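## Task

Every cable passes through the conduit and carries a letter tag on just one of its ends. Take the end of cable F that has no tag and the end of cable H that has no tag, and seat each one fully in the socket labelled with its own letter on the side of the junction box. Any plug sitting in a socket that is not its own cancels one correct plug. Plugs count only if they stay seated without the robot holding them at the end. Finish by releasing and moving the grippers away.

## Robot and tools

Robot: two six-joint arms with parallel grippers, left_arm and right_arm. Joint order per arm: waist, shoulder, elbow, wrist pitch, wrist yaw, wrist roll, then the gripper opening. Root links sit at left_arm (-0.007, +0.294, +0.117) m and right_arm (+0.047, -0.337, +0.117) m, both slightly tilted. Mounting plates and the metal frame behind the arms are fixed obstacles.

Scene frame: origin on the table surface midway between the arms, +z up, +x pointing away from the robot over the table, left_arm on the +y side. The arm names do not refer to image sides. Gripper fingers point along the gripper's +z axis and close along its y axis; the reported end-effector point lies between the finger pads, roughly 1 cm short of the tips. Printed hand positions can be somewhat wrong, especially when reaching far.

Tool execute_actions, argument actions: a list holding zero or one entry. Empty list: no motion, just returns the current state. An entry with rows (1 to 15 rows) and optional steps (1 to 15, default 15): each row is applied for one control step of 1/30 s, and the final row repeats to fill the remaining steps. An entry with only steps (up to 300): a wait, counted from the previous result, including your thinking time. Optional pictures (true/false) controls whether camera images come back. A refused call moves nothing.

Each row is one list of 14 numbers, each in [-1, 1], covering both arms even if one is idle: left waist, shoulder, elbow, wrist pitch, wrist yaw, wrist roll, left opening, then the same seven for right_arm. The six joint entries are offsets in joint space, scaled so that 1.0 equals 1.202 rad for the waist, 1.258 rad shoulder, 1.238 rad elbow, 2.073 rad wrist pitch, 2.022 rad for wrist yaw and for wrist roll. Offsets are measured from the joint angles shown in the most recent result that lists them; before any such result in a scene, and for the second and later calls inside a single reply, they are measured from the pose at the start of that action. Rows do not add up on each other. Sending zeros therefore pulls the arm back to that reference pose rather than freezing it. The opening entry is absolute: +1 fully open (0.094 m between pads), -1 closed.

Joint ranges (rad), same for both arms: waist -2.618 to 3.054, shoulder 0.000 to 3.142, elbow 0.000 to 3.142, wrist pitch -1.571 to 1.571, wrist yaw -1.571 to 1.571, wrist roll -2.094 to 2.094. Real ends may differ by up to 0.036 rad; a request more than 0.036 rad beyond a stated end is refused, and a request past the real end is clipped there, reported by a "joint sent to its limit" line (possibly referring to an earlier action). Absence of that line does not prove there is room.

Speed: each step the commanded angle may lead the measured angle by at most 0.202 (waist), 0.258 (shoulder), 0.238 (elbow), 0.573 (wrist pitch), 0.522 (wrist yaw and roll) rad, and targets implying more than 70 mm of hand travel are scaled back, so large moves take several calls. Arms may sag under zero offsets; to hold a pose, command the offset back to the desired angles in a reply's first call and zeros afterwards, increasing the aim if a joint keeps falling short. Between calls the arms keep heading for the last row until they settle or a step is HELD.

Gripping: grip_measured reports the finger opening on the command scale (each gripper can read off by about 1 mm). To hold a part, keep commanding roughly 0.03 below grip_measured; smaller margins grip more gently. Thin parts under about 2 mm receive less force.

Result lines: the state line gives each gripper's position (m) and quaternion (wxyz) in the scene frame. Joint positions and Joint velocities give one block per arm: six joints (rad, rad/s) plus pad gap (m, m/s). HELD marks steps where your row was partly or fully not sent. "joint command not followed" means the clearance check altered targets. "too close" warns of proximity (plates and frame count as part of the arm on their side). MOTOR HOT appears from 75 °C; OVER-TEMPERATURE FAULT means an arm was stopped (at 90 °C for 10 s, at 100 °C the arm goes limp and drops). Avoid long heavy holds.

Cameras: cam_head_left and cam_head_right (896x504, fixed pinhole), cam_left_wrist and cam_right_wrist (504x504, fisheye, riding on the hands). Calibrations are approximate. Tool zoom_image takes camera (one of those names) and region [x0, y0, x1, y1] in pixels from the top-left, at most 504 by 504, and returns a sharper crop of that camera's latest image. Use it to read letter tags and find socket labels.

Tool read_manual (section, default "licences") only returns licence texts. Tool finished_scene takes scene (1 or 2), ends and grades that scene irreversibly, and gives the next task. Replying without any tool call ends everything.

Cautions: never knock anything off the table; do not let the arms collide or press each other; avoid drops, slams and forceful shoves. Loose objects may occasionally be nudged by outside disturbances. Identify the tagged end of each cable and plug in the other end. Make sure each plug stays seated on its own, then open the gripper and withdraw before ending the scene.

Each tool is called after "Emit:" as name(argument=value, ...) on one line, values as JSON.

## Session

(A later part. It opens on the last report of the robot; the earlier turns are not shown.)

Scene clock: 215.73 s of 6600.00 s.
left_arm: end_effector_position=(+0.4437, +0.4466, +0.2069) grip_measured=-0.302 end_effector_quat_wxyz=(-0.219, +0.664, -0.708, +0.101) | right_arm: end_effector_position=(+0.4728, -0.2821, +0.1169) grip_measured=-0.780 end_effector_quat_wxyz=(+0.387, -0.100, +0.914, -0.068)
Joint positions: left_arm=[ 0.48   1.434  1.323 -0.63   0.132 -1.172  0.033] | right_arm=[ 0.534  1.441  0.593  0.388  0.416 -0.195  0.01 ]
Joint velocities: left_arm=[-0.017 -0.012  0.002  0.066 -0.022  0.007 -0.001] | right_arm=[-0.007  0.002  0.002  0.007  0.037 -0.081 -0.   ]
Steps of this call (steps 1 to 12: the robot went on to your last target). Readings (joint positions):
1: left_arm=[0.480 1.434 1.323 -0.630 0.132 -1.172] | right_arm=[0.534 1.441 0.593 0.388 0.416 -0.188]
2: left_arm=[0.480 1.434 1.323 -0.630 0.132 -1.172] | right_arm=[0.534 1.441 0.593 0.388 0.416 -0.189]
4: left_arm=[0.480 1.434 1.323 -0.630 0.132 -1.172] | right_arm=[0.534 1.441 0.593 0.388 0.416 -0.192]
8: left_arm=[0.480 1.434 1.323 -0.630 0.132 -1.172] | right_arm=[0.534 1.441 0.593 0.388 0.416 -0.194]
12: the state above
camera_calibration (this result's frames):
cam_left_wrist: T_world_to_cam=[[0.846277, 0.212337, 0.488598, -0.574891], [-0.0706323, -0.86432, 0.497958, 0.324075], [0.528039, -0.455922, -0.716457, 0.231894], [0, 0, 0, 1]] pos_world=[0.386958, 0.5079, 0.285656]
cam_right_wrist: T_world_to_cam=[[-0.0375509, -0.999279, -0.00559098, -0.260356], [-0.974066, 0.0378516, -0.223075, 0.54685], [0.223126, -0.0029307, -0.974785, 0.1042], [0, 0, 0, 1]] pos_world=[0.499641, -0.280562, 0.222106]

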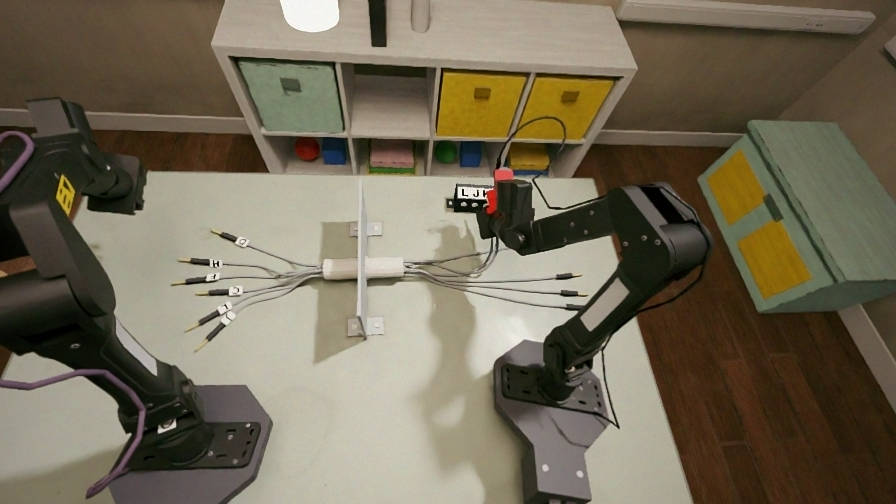

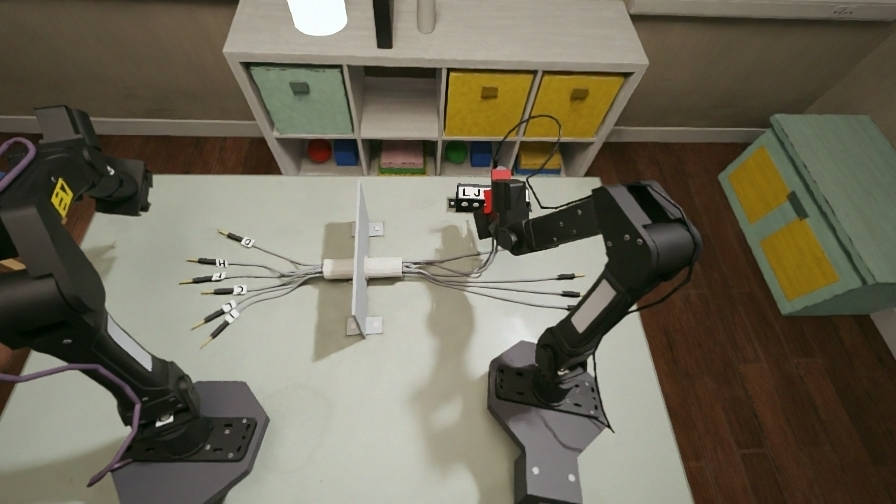

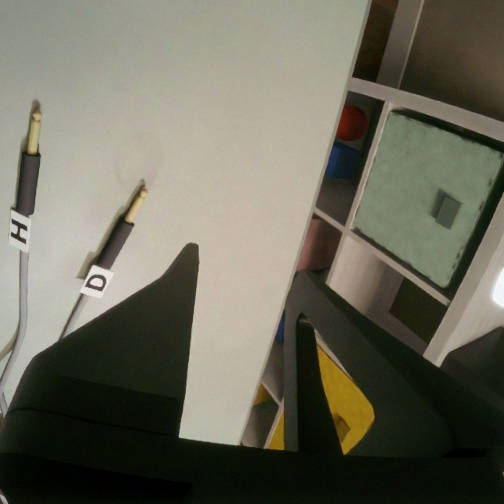

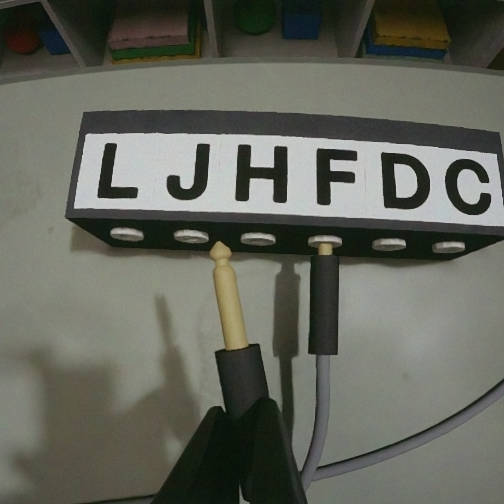

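Emit:
execute_actions(actions=[{"rows":[[0,0,0,0,0,0,-0.3,0.03,0,0,0,0.07,-0.02,-0.85]],"steps":15}])

Emit:
execute_actions(actions=[{"steps":12}])

Scene clock: 217.43 s of 6600.00 s.
left_arm: end_effector_position=(+0.4438, +0.4465, +0.2069) grip_measured=-0.302 end_effector_quat_wxyz=(-0.219, +0.664, -0.708, +0.101) | right_arm: end_effector_position=(+0.4710, -0.2971, +0.1205) grip_measured=-0.780 end_effector_quat_wxyz=(+0.382, -0.095, +0.911, -0.126)
Joint positions: left_arm=[ 0.48   1.434  1.323 -0.63   0.132 -1.172  0.033] | right_arm=[ 0.553  1.441  0.593  0.388  0.544 -0.226  0.01 ]
Joint velocities: left_arm=[-0.007  0.002  0.002 -0.037 -0.037 -0.051 -0.001] | right_arm=[-0.002  0.012 -0.002  0.037 -0.022 -0.022 -0.001]
Steps of this call (steps 1 to 30: the robot went on to your last target; steps 31 to 36: nothing new was sent; steps 37 to 51: all 15 steps of this action). Readings (joint positions):
37: left_arm=[0.480 1.434 1.323 -0.630 0.132 -1.172] | right_arm=[0.537 1.441 0.593 0.388 0.433 -0.200]
38: left_arm=[0.480 1.434 1.323 -0.630 0.132 -1.172] | right_arm=[0.542 1.441 0.593 0.388 0.458 -0.206]
40: left_arm=[0.480 1.434 1.323 -0.630 0.132 -1.172] | right_arm=[0.550 1.441 0.593 0.388 0.491 -0.213]
44: left_arm=[0.480 1.434 1.323 -0.630 0.132 -1.172] | right_arm=[0.553 1.441 0.593 0.388 0.526 -0.222]
51: the state above
camera_calibration (this result's frames):
cam_left_wrist: T_world_to_cam=[[0.846245, 0.212345, 0.488651, -0.574902], [-0.0710521, -0.863977, 0.498492, 0.323889], [0.528036, -0.456566, -0.716049, 0.232017], [0, 0, 0, 1]] pos_world=[0.387007, 0.507842, 0.285606]
cam_right_wrist: T_world_to_cam=[[-0.0906527, -0.991036, 0.0981349, -0.260477], [-0.970165, 0.0656325, -0.233393, 0.554133], [0.22486, -0.116365, -0.967418, 0.0727019], [0, 0, 0, 1]] pos_world=[0.497639, -0.286051, 0.225225]

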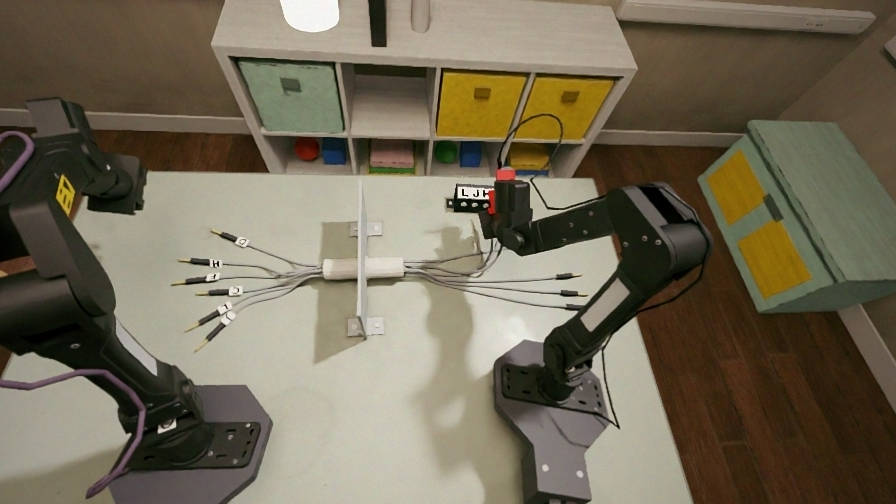

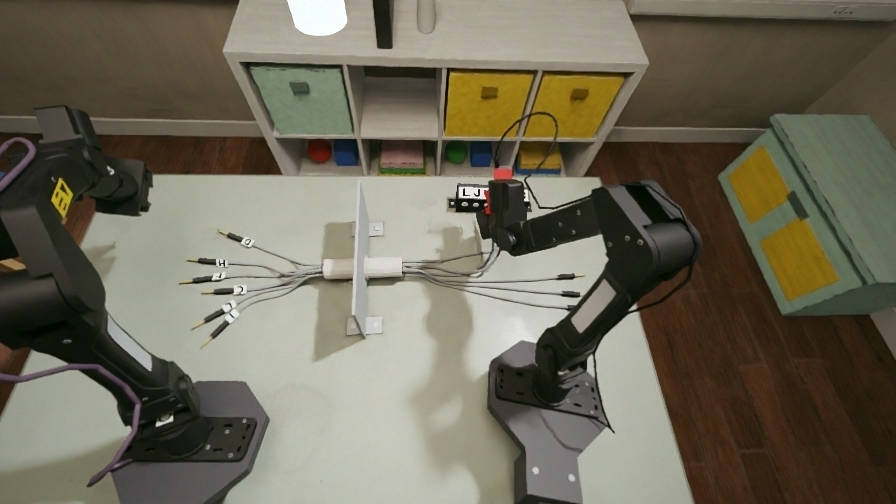

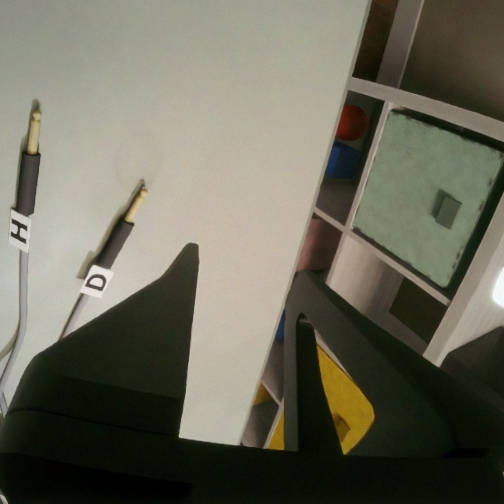

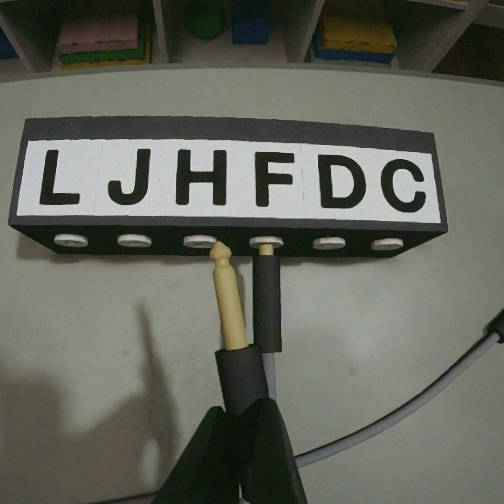

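Scene clock: 217.83 s of 6600.00 s.
left_arm: end_effector_position=(+0.4438, +0.4465, +0.2069) grip_measured=-0.302 end_effector_quat_wxyz=(-0.219, +0.664, -0.708, +0.101) | right_arm: end_effector_position=(+0.4710, -0.2979, +0.1206) grip_measured=-0.780 end_effector_quat_wxyz=(+0.381, -0.095, +0.911, -0.128)
Joint positions: left_arm=[ 0.48   1.434  1.323 -0.63   0.132 -1.172  0.033] | right_arm=[ 0.553  1.441  0.593  0.388  0.548 -0.227  0.01 ]
Joint velocities: left_arm=[-0.017  0.002 -0.012  0.022 -0.022 -0.022 -0.   ] | right_arm=[-0.002  0.002 -0.007 -0.022  0.022 -0.066 -0.   ]
Steps of this call (steps 1 to 12: the robot went on to your last target). Readings (joint positions):
1: left_arm=[0.480 1.434 1.323 -0.630 0.132 -1.172] | right_arm=[0.553 1.441 0.593 0.388 0.545 -0.226]
2: left_arm=[0.480 1.434 1.323 -0.630 0.132 -1.172] | right_arm=[0.553 1.441 0.593 0.388 0.546 -0.226]
4: left_arm=[0.480 1.434 1.323 -0.630 0.132 -1.172] | right_arm=[0.553 1.441 0.593 0.388 0.546 -0.227]
8: left_arm=[0.480 1.434 1.323 -0.630 0.132 -1.172] | right_arm=[0.553 1.441 0.593 0.388 0.548 -0.227]
12: the state above
camera_calibration (this result's frames):
cam_left_wrist: T_world_to_cam=[[0.846245, 0.212345, 0.488651, -0.574902], [-0.0710521, -0.863977, 0.498492, 0.323889], [0.528036, -0.456566, -0.716049, 0.232017], [0, 0, 0, 1]] pos_world=[0.387007, 0.507842, 0.285606]
cam_right_wrist: T_world_to_cam=[[-0.0928892, -0.990457, 0.101817, -0.260442], [-0.970009, 0.0669512, -0.233665, 0.5545], [0.224619, -0.120469, -0.966971, 0.0715718], [0, 0, 0, 1]] pos_world=[0.497601, -0.286459, 0.225293]

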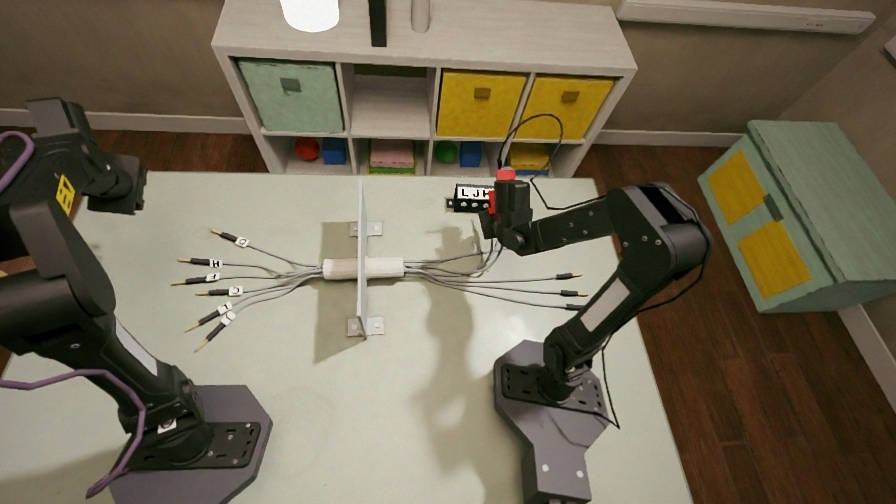

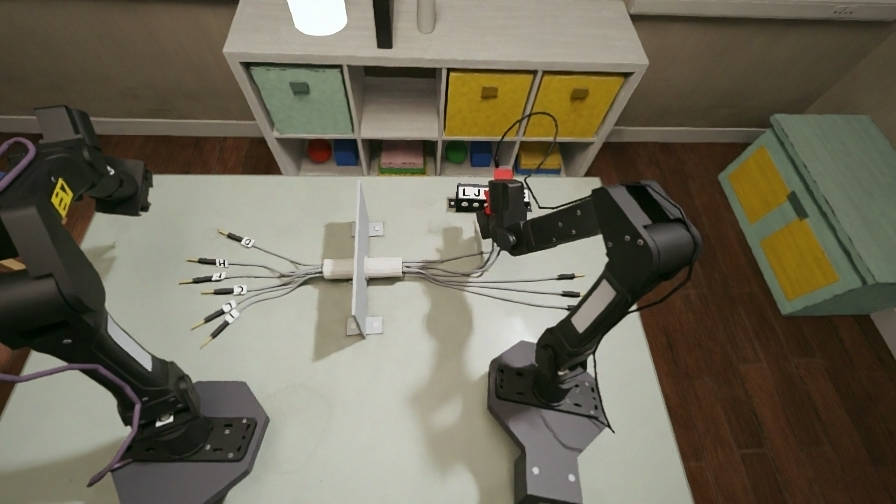

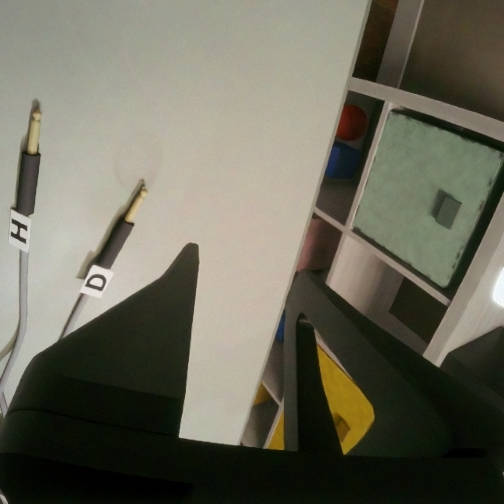

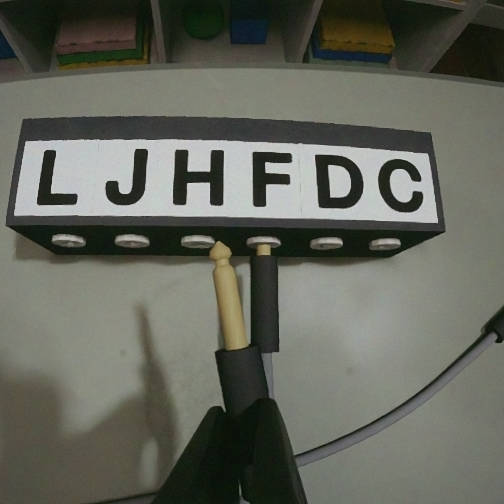

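Emit:
execute_actions(actions=[{"rows":[[0,0,0,0,0,0,-0.3,0,0.03,0,0.01,-0.02,0.05,-0.85],[0,0,0,0,0,0,-0.3,0,0.06,0,0.02,-0.04,0.1,-0.85],[0,0,0,0,0,0,-0.3,0,0.09,0,0.03,-0.05,0.14,-0.85],[0,0,0,0,0,0,-0.3,0,0.12,0,0.045,-0.05,0.14,-0.85]],"steps":15}])

Emit:
execute_actions(actions=[{"steps":12}])

Scene clock: 219.77 s of 6600.00 s.
left_arm: end_effector_position=(+0.4438, +0.4464, +0.2069) grip_measured=-0.302 end_effector_quat_wxyz=(-0.219, +0.664, -0.708, +0.101) | right_arm: end_effector_position=(+0.4624, -0.2738, +0.0736) grip_measured=-0.780 end_effector_quat_wxyz=(+0.357, -0.010, +0.933, -0.044)
Joint positions: left_arm=[ 0.48   1.434  1.323 -0.63   0.133 -1.172  0.033] | right_arm=[0.553 1.599 0.593 0.458 0.457 0.033 0.01 ]
Joint velocities: left_arm=[ 0.002  0.007  0.012 -0.007  0.037  0.051  0.   ] | right_arm=[-0.007 -0.012  0.007  0.051  0.095  0.125 -0.   ]
Steps of this call (steps 1 to 15: the robot went on to your last target; steps 16 to 43: nothing new was sent; steps 44 to 58: all 15 steps of this action). Readings (joint positions):
44: left_arm=[0.480 1.434 1.323 -0.630 0.132 -1.172] | right_arm=[0.553 1.444 0.593 0.389 0.545 -0.214]
45: left_arm=[0.480 1.434 1.323 -0.630 0.133 -1.172] | right_arm=[0.553 1.453 0.593 0.397 0.535 -0.185]
47: left_arm=[0.480 1.434 1.323 -0.630 0.133 -1.172] | right_arm=[0.553 1.499 0.593 0.428 0.508 -0.105]
51: left_arm=[0.480 1.434 1.323 -0.630 0.133 -1.172] | right_arm=[0.553 1.594 0.593 0.444 0.473 -0.016]
58: the state above
camera_calibration (this result's frames):
cam_left_wrist: T_world_to_cam=[[0.846212, 0.212354, 0.488704, -0.574913], [-0.0714718, -0.863635, 0.499026, 0.323704], [0.528032, -0.45721, -0.71564, 0.232141], [0, 0, 0, 1]] pos_world=[0.387056, 0.507784, 0.285555]
cam_right_wrist: T_world_to_cam=[[-0.193979, -0.975232, -0.106274, -0.166359], [-0.966681, 0.208467, -0.148559, 0.56458], [0.167034, 0.0739161, -0.983176, 0.1119], [0, 0, 0, 1]] pos_world=[0.494807, -0.288206, 0.176211]

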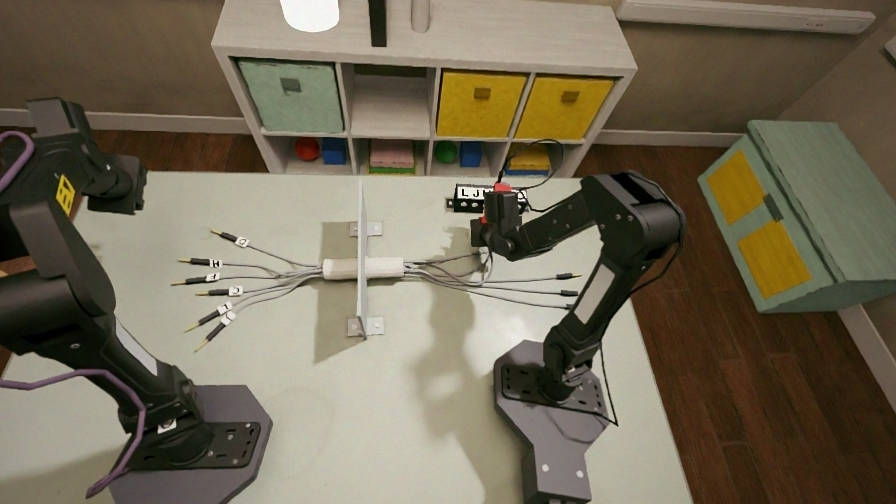

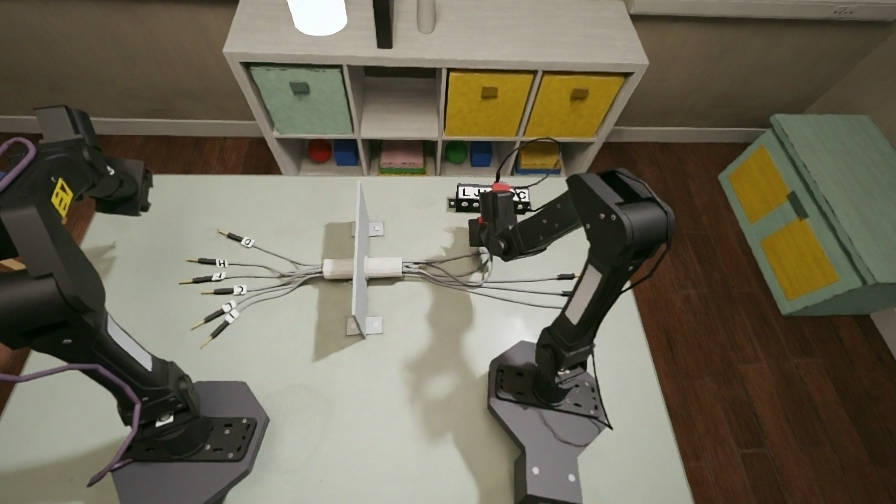

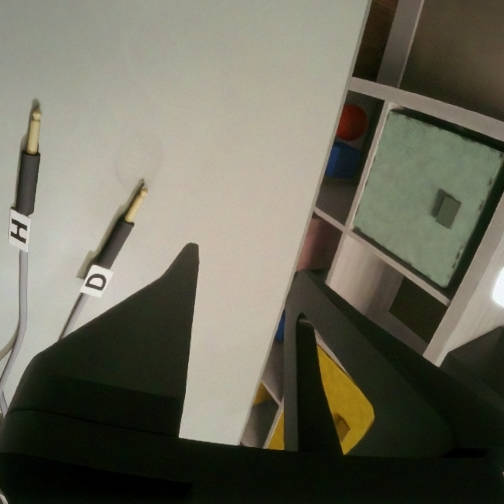

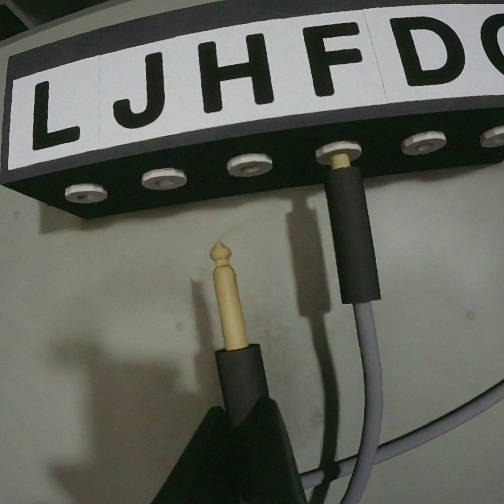

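Scene clock: 220.17 s of 6600.00 s.
left_arm: end_effector_position=(+0.4438, +0.4464, +0.2069) grip_measured=-0.302 end_effector_quat_wxyz=(-0.219, +0.664, -0.708, +0.101) | right_arm: end_effector_position=(+0.4632, -0.2732, +0.0741) grip_measured=-0.780 end_effector_quat_wxyz=(+0.359, -0.004, +0.933, -0.040)
Joint positions: left_arm=[ 0.48   1.434  1.323 -0.63   0.133 -1.172  0.033] | right_arm=[0.553 1.599 0.593 0.462 0.454 0.045 0.01 ]
Joint velocities: left_arm=[-0.017  0.007  0.007 -0.051 -0.037  0.007  0.   ] | right_arm=[ 0.002  0.002 -0.022  0.007 -0.022  0.022  0.001]
Steps of this call (steps 1 to 12: the robot went on to your last target). Readings (joint positions):
1: left_arm=[0.480 1.434 1.323 -0.630 0.133 -1.172] | right_arm=[0.553 1.599 0.593 0.458 0.456 0.036]
2: left_arm=[0.480 1.434 1.323 -0.630 0.133 -1.172] | right_arm=[0.553 1.599 0.593 0.459 0.456 0.038]
4: left_arm=[0.480 1.434 1.323 -0.630 0.133 -1.172] | right_arm=[0.553 1.599 0.593 0.460 0.455 0.041]
8: left_arm=[0.480 1.434 1.323 -0.630 0.133 -1.172] | right_arm=[0.553 1.599 0.593 0.462 0.455 0.044]
12: the state above
camera_calibration (this result's frames):
cam_left_wrist: T_world_to_cam=[[0.846212, 0.212354, 0.488704, -0.574913], [-0.0714718, -0.863635, 0.499026, 0.323704], [0.528032, -0.45721, -0.71564, 0.232141], [0, 0, 0, 1]] pos_world=[0.387056, 0.507784, 0.285555]
cam_right_wrist: T_world_to_cam=[[-0.200958, -0.972429, -0.118312, -0.160664], [-0.964369, 0.2176, -0.150475, 0.566793], [0.172071, 0.0838572, -0.981509, 0.112565], [0, 0, 0, 1]] pos_world=[0.494942, -0.289008, 0.176763]

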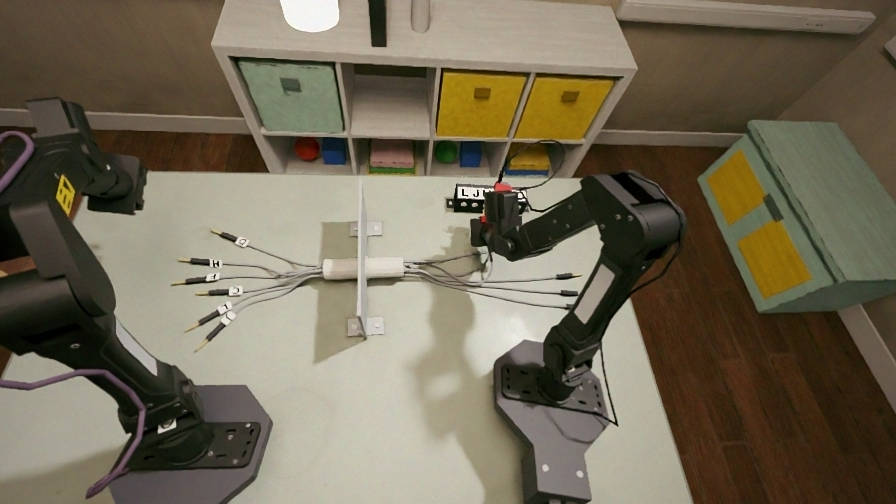

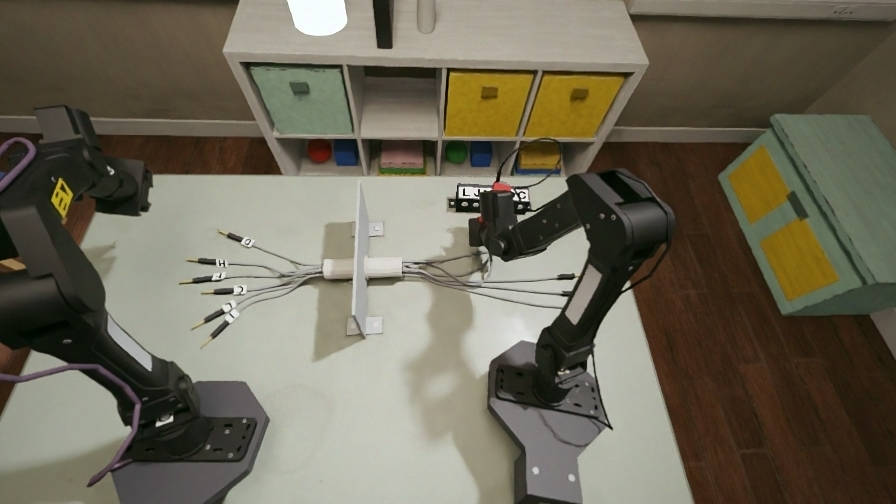

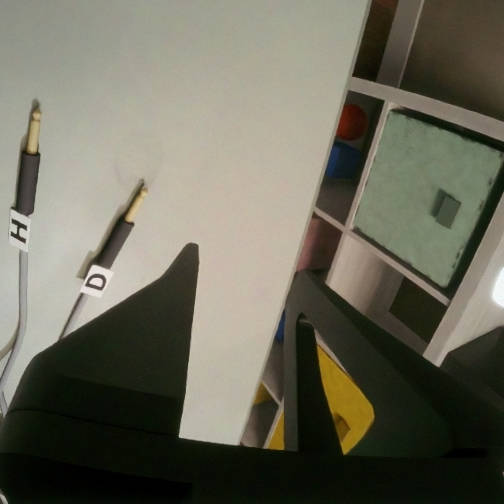

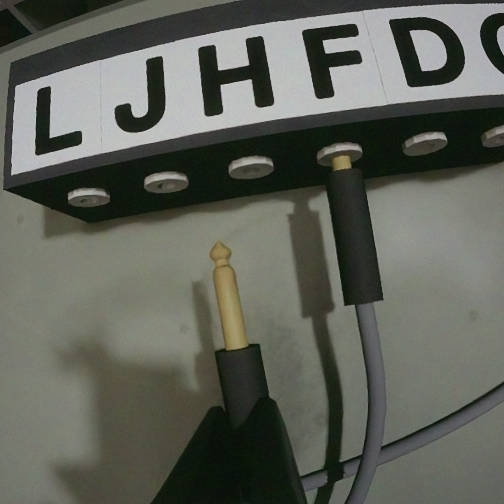

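Emit:
execute_actions(actions=[{"rows":[[0,0,0,0,0,0,-0.3,-0.015,0.012,0.03,-0.004,0,0,-0.85],[0,0,0,0,0,0,-0.3,-0.03,0.026,0.05,-0.006,0,0,-0.85],[0,0,0,0,0,0,-0.3,-0.03,0.038,0.068,-0.006,0,0,-0.85]],"steps":15}])

Emit:
execute_actions(actions=[{"steps":10}])

Scene clock: 222.10 s of 6600.00 s.
left_arm: end_effector_position=(+0.4439, +0.4462, +0.2069) grip_measured=-0.302 end_effector_quat_wxyz=(-0.219, +0.664, -0.708, +0.102) | right_arm: end_effector_position=(+0.4794, -0.2815, +0.0729) grip_measured=-0.780 end_effector_quat_wxyz=(+0.361, +0.010, +0.931, -0.049)
Joint positions: left_arm=[ 0.48   1.434  1.323 -0.63   0.134 -1.172  0.033] | right_arm=[0.522 1.637 0.649 0.453 0.454 0.046 0.01 ]
Joint velocities: left_arm=[ 0.007  0.002  0.002 -0.007  0.022 -0.022 -0.   ] | right_arm=[-0.027 -0.002  0.017 -0.022 -0.022 -0.007 -0.001]
Steps of this call (steps 1 to 30: the robot went on to your last target; steps 31 to 43: nothing new was sent; steps 44 to 58: all 15 steps of this action). Readings (joint positions):
44: left_arm=[0.480 1.434 1.323 -0.630 0.133 -1.172] | right_arm=[0.552 1.599 0.593 0.462 0.454 0.046]
45: left_arm=[0.480 1.434 1.323 -0.630 0.134 -1.172] | right_arm=[0.548 1.601 0.596 0.459 0.454 0.046]
47: left_arm=[0.480 1.434 1.323 -0.630 0.134 -1.172] | right_arm=[0.534 1.621 0.623 0.453 0.454 0.046]
51: left_arm=[0.480 1.434 1.323 -0.630 0.134 -1.172] | right_arm=[0.522 1.637 0.649 0.453 0.454 0.046]
58: the state above
camera_calibration (this result's frames):
cam_left_wrist: T_world_to_cam=[[0.846179, 0.212362, 0.488758, -0.574924], [-0.0718916, -0.863291, 0.499559, 0.323518], [0.528028, -0.457854, -0.715232, 0.232264], [0, 0, 0, 1]] pos_world=[0.387105, 0.507725, 0.285504]
cam_right_wrist: T_world_to_cam=[[-0.230887, -0.966342, -0.113469, -0.149907], [-0.956139, 0.246946, -0.157532, 0.588894], [0.18025, 0.0721202, -0.980973, 0.101953], [0, 0, 0, 1]] pos_world=[0.510076, -0.297639, 0.175772]

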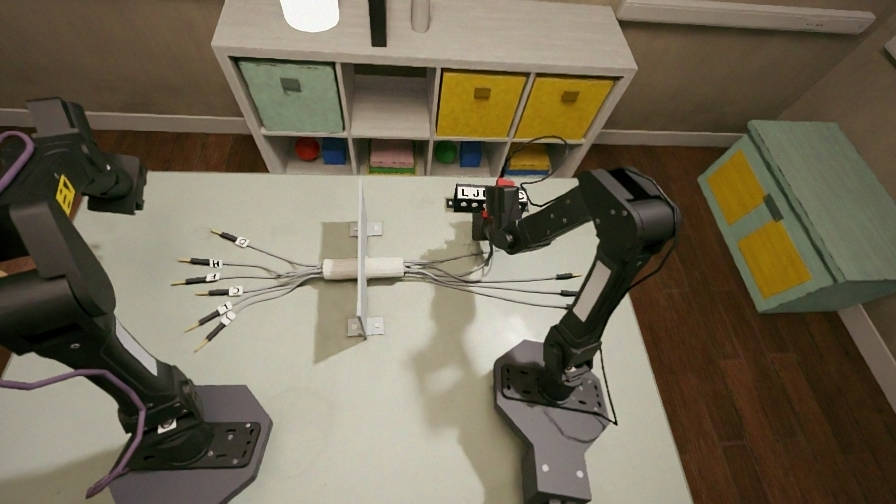

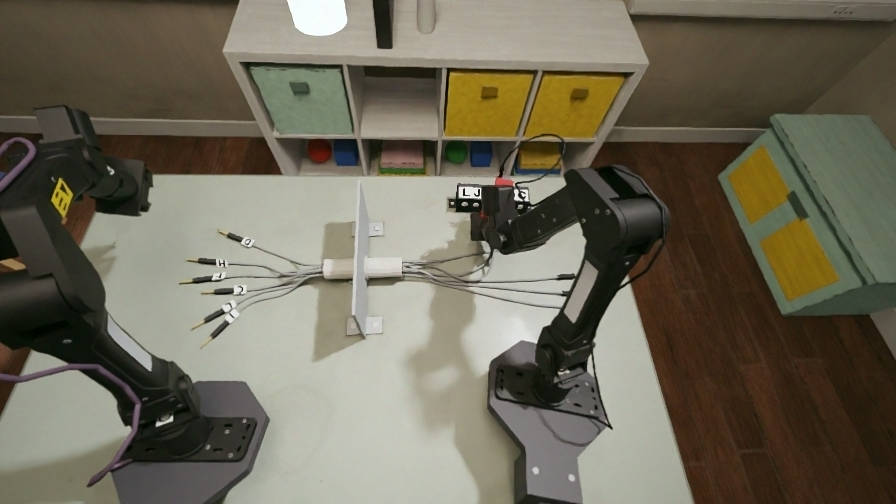

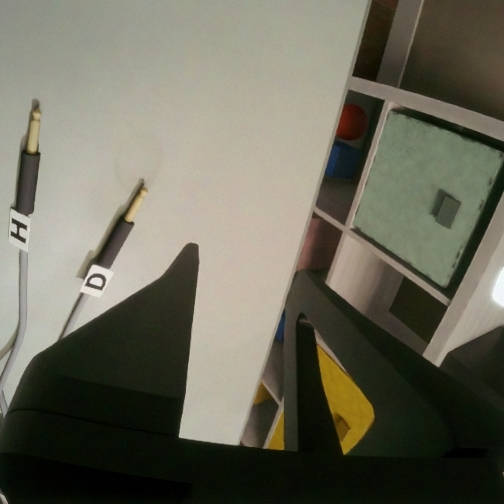

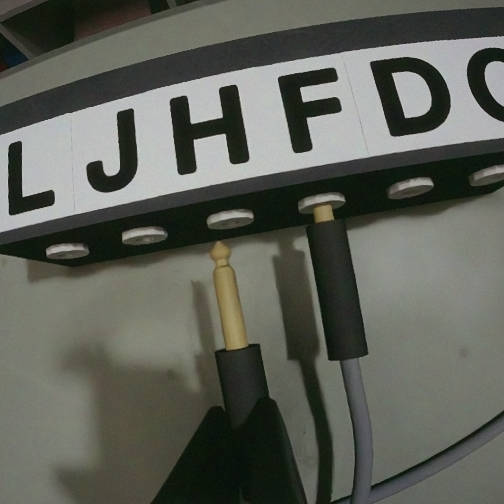

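Scene clock: 222.43 s of 6600.00 s.
left_arm: end_effector_position=(+0.4439, +0.4462, +0.2069) grip_measured=-0.302 end_effector_quat_wxyz=(-0.219, +0.664, -0.708, +0.102) | right_arm: end_effector_position=(+0.4794, -0.2815, +0.0729) grip_measured=-0.780 end_effector_quat_wxyz=(+0.361, +0.010, +0.931, -0.049)
Joint positions: left_arm=[ 0.48   1.434  1.323 -0.63   0.134 -1.172  0.033] | right_arm=[0.522 1.637 0.649 0.453 0.454 0.046 0.01 ]
Joint velocities: left_arm=[-0.002  0.002 -0.017 -0.007  0.007 -0.007 -0.   ] | right_arm=[ 0.002  0.012 -0.012 -0.051  0.022  0.037 -0.   ]
Steps of this call (steps 1 to 10: the robot went on to your last target). Readings (joint positions):
1: left_arm=[0.480 1.434 1.323 -0.630 0.134 -1.172] | right_arm=[0.522 1.637 0.649 0.453 0.454 0.046]
2: left_arm=[0.480 1.434 1.323 -0.630 0.134 -1.172] | right_arm=[0.522 1.637 0.649 0.453 0.454 0.046]
4: left_arm=[0.480 1.434 1.323 -0.630 0.134 -1.172] | right_arm=[0.522 1.637 0.649 0.453 0.454 0.046]
8: left_arm=[0.480 1.434 1.323 -0.630 0.134 -1.172] | right_arm=[0.522 1.637 0.649 0.453 0.454 0.046]
10: the state above
camera_calibration (this result's frames):
cam_left_wrist: T_world_to_cam=[[0.846179, 0.212362, 0.488758, -0.574924], [-0.0718916, -0.863291, 0.499559, 0.323518], [0.528028, -0.457854, -0.715232, 0.232264], [0, 0, 0, 1]] pos_world=[0.387105, 0.507725, 0.285504]
cam_right_wrist: T_world_to_cam=[[-0.230887, -0.966342, -0.113469, -0.149907], [-0.956139, 0.246946, -0.157532, 0.588894], [0.18025, 0.0721202, -0.980973, 0.101953], [0, 0, 0, 1]] pos_world=[0.510076, -0.297639, 0.175772]

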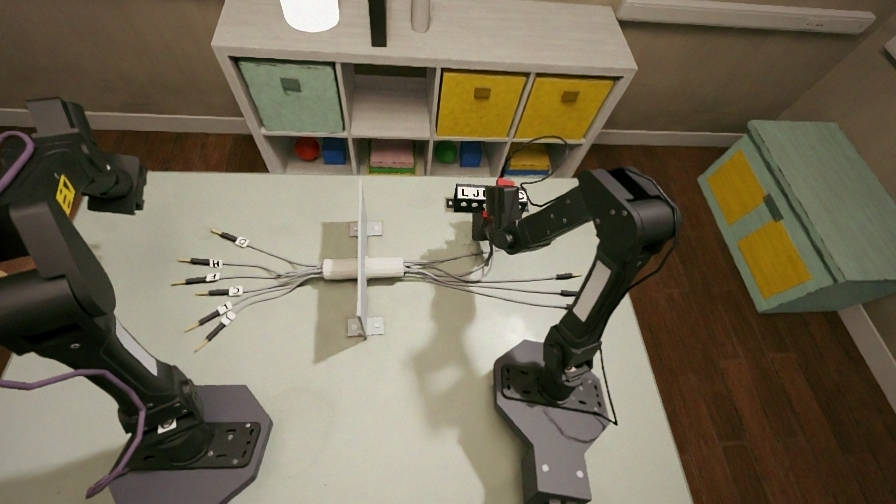

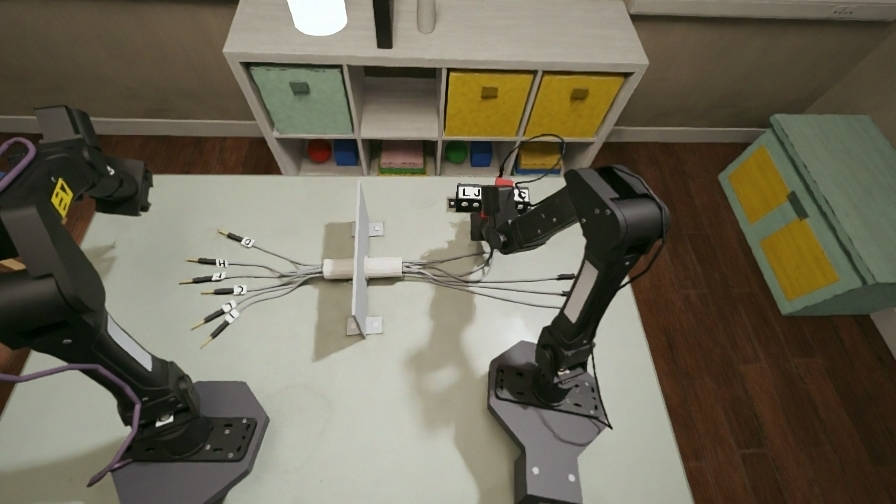

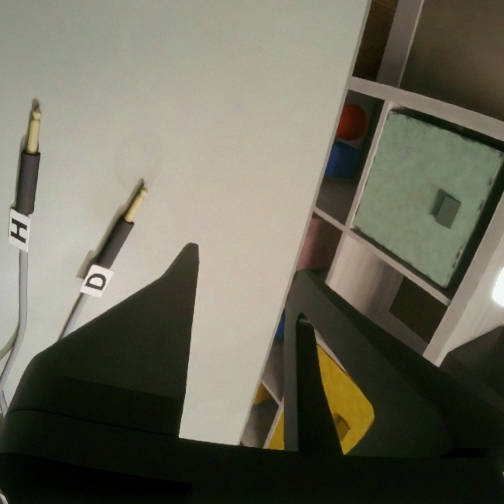

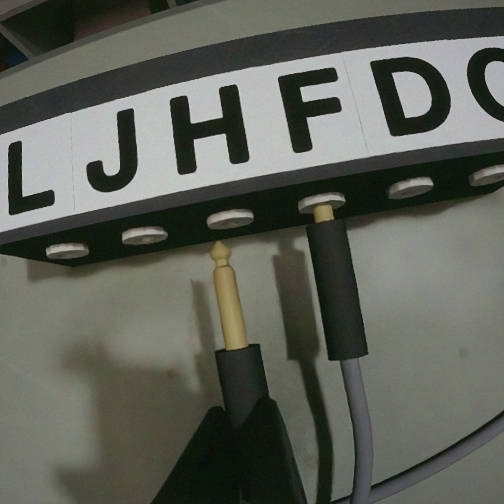

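Emit:
execute_actions(actions=[{"rows":[[0,0,0,0,0,0,-0.3,0,0.015,0,0.01,0,0,-0.85],[0,0,0,0,0,0,-0.3,0,0.028,0,0.02,0,0,-0.85],[0,0,0,0,0,0,-0.3,0,0.04,0,0.025,0,0,-0.85]],"steps":15}])

Scene clock: 223.40 s of 6600.00 s.
left_arm: end_effector_position=(+0.4439, +0.4461, +0.2069) grip_measured=-0.302 end_effector_quat_wxyz=(-0.219, +0.664, -0.708, +0.102) | right_arm: end_effector_position=(+0.4777, -0.2793, +0.0613) grip_measured=-0.780 end_effector_quat_wxyz=(+0.355, +0.007, +0.933, -0.050)
Joint positions: left_arm=[ 0.48   1.434  1.323 -0.63   0.135 -1.172  0.033] | right_arm=[0.522 1.681 0.649 0.484 0.454 0.046 0.01 ]
Joint velocities: left_arm=[-0.012 -0.002 -0.007  0.066  0.007 -0.081 -0.001] | right_arm=[-0.012 -0.017  0.022  0.081 -0.051  0.007 -0.   ]
Steps of this call (steps 1 to 14: the robot went on to your last target; steps 15 to 29: all 15 steps of this action). Readings (joint positions):
15: left_arm=[0.480 1.434 1.323 -0.630 0.134 -1.172] | right_arm=[0.522 1.637 0.649 0.453 0.454 0.046]
16: left_arm=[0.480 1.434 1.323 -0.630 0.134 -1.172] | right_arm=[0.522 1.639 0.649 0.457 0.454 0.046]
18: left_arm=[0.480 1.434 1.323 -0.630 0.134 -1.172] | right_arm=[0.522 1.655 0.649 0.474 0.454 0.046]
22: left_arm=[0.480 1.434 1.323 -0.630 0.134 -1.172] | right_arm=[0.522 1.680 0.649 0.477 0.454 0.046]
29: the state above
camera_calibration (this result's frames):
cam_left_wrist: T_world_to_cam=[[0.846146, 0.212371, 0.488811, -0.574935], [-0.0723113, -0.862948, 0.500092, 0.323333], [0.528023, -0.458498, -0.714823, 0.232387], [0, 0, 0, 1]] pos_world=[0.387154, 0.507667, 0.285453]
cam_right_wrist: T_world_to_cam=[[-0.229438, -0.967421, -0.107025, -0.150894], [-0.958755, 0.243587, -0.146474, 0.584495], [0.167772, 0.0690041, -0.983408, 0.0959997], [0, 0, 0, 1]] pos_world=[0.50966, -0.294978, 0.163871]

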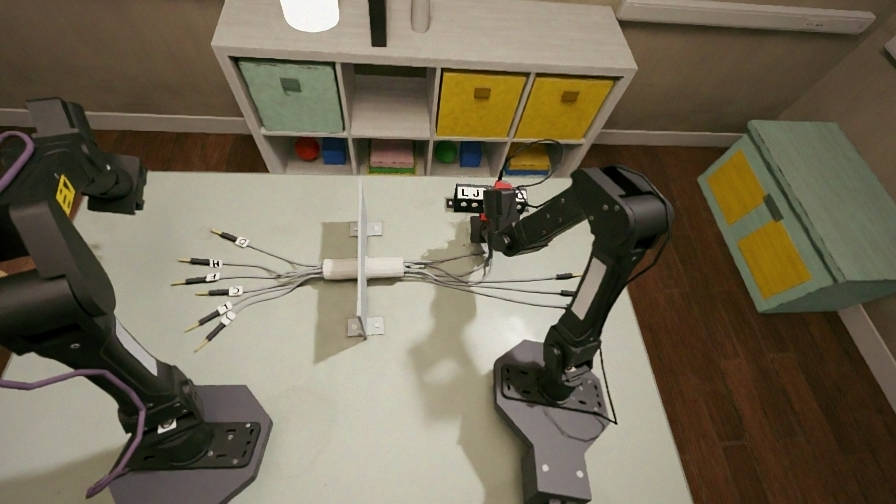

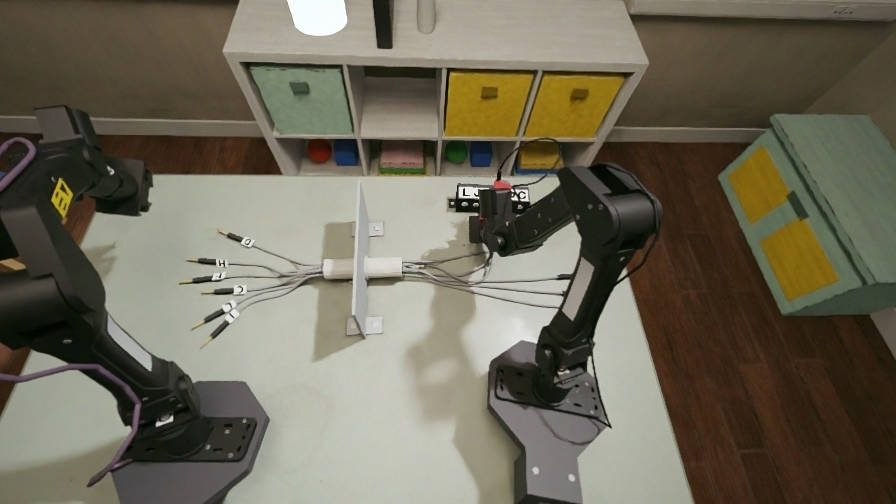

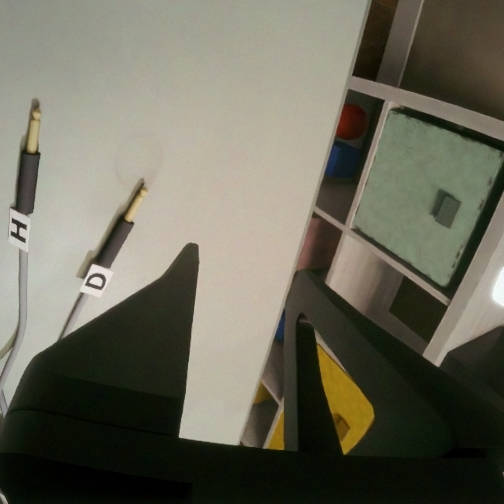

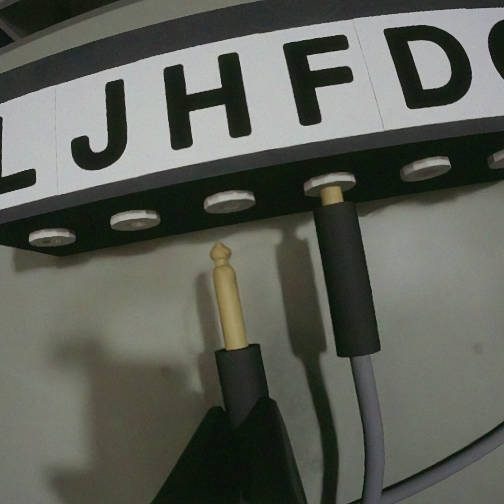

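Emit:
execute_actions(actions=[{"rows":[[0,0,0,0,0,0,-0.3,-0.015,0,0,0,0,0,-0.85],[0,0,0,0,0,0,-0.3,-0.015,0.005,0.03,-0.005,0,0,-0.85],[0,0,0,0,0,0,-0.3,-0.015,0.01,0.045,-0.012,0,0,-0.85]],"steps":15}])

Scene clock: 224.93 s of 6600.00 s.
left_arm: end_effector_position=(+0.4439, +0.4461, +0.2069) grip_measured=-0.302 end_effector_quat_wxyz=(-0.219, +0.664, -0.708, +0.102) | right_arm: end_effector_position=(+0.4861, -0.2826, +0.0648) grip_measured=-0.780 end_effector_quat_wxyz=(+0.358, +0.013, +0.932, -0.053)
Joint positions: left_arm=[ 0.48   1.434  1.323 -0.63   0.135 -1.172  0.033] | right_arm=[0.511 1.684 0.678 0.468 0.453 0.046 0.01 ]
Joint velocities: left_arm=[-0.002 -0.007 -0.017 -0.081  0.051  0.037  0.   ] | right_arm=[ 0.007  0.007 -0.002 -0.037  0.007  0.007  0.001]
Steps of this call (steps 1 to 15: the robot went on to your last target; steps 16 to 31: nothing new was sent; steps 32 to 46: all 15 steps of this action). Readings (joint positions):
32: left_arm=[0.480 1.434 1.323 -0.630 0.135 -1.172] | right_arm=[0.521 1.681 0.649 0.486 0.453 0.046]
33: left_arm=[0.480 1.434 1.323 -0.630 0.135 -1.172] | right_arm=[0.519 1.681 0.649 0.485 0.453 0.046]
35: left_arm=[0.480 1.434 1.323 -0.630 0.135 -1.172] | right_arm=[0.514 1.682 0.659 0.474 0.453 0.046]
39: left_arm=[0.480 1.434 1.323 -0.630 0.135 -1.172] | right_arm=[0.511 1.684 0.676 0.471 0.453 0.046]
46: the state above
camera_calibration (this result's frames):
cam_left_wrist: T_world_to_cam=[[0.846129, 0.212375, 0.488838, -0.57494], [-0.0725212, -0.862776, 0.500359, 0.32324], [0.528021, -0.458819, -0.714618, 0.232448], [0, 0, 0, 1]] pos_world=[0.387178, 0.507638, 0.285428]
cam_right_wrist: T_world_to_cam=[[-0.240442, -0.964606, -0.108275, -0.145592], [-0.954504, 0.255233, -0.154204, 0.595626], [0.176382, 0.0662717, -0.982088, 0.0932304], [0, 0, 0, 1]] pos_world=[0.517077, -0.298641, 0.167645]

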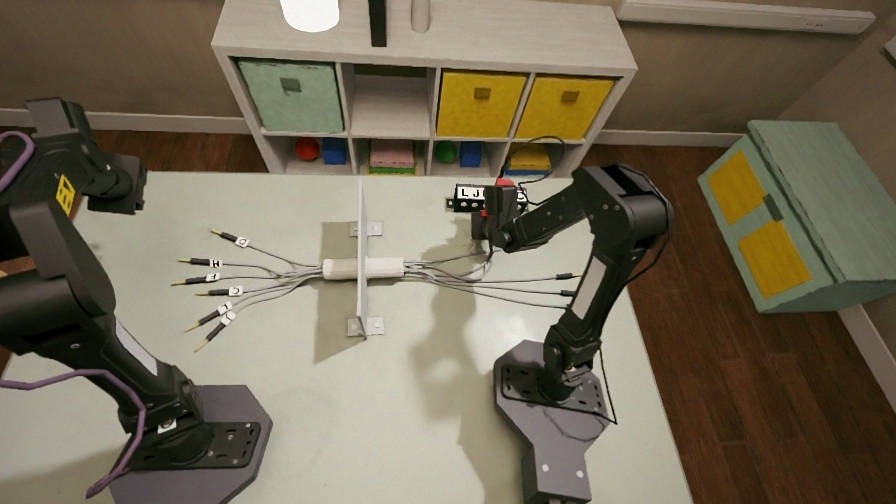

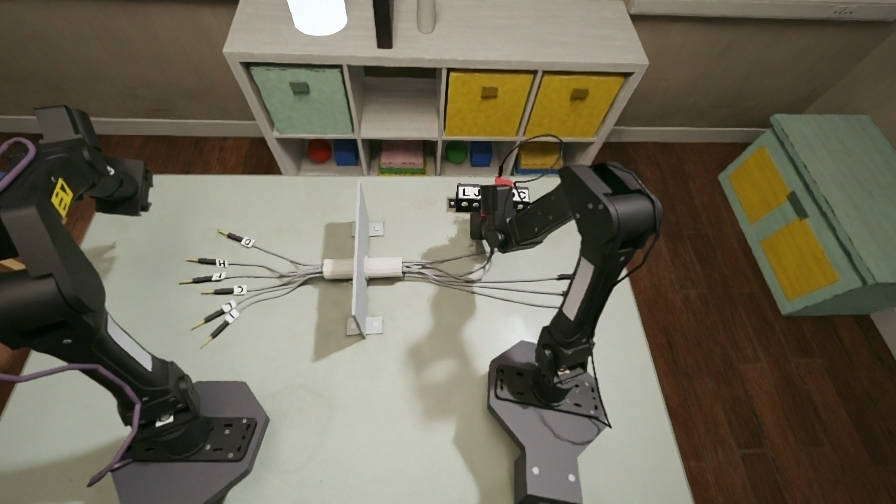

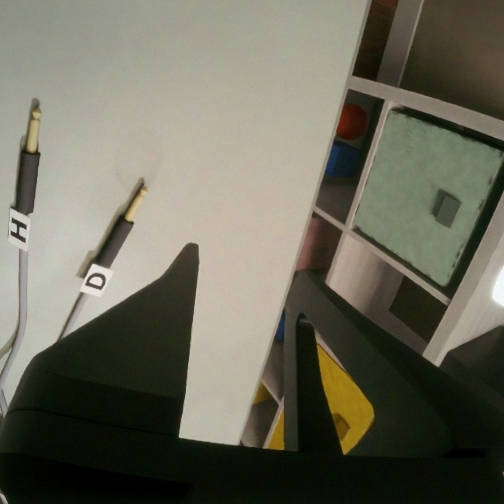

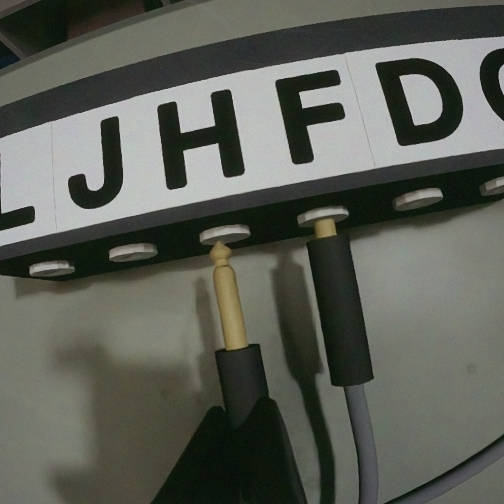

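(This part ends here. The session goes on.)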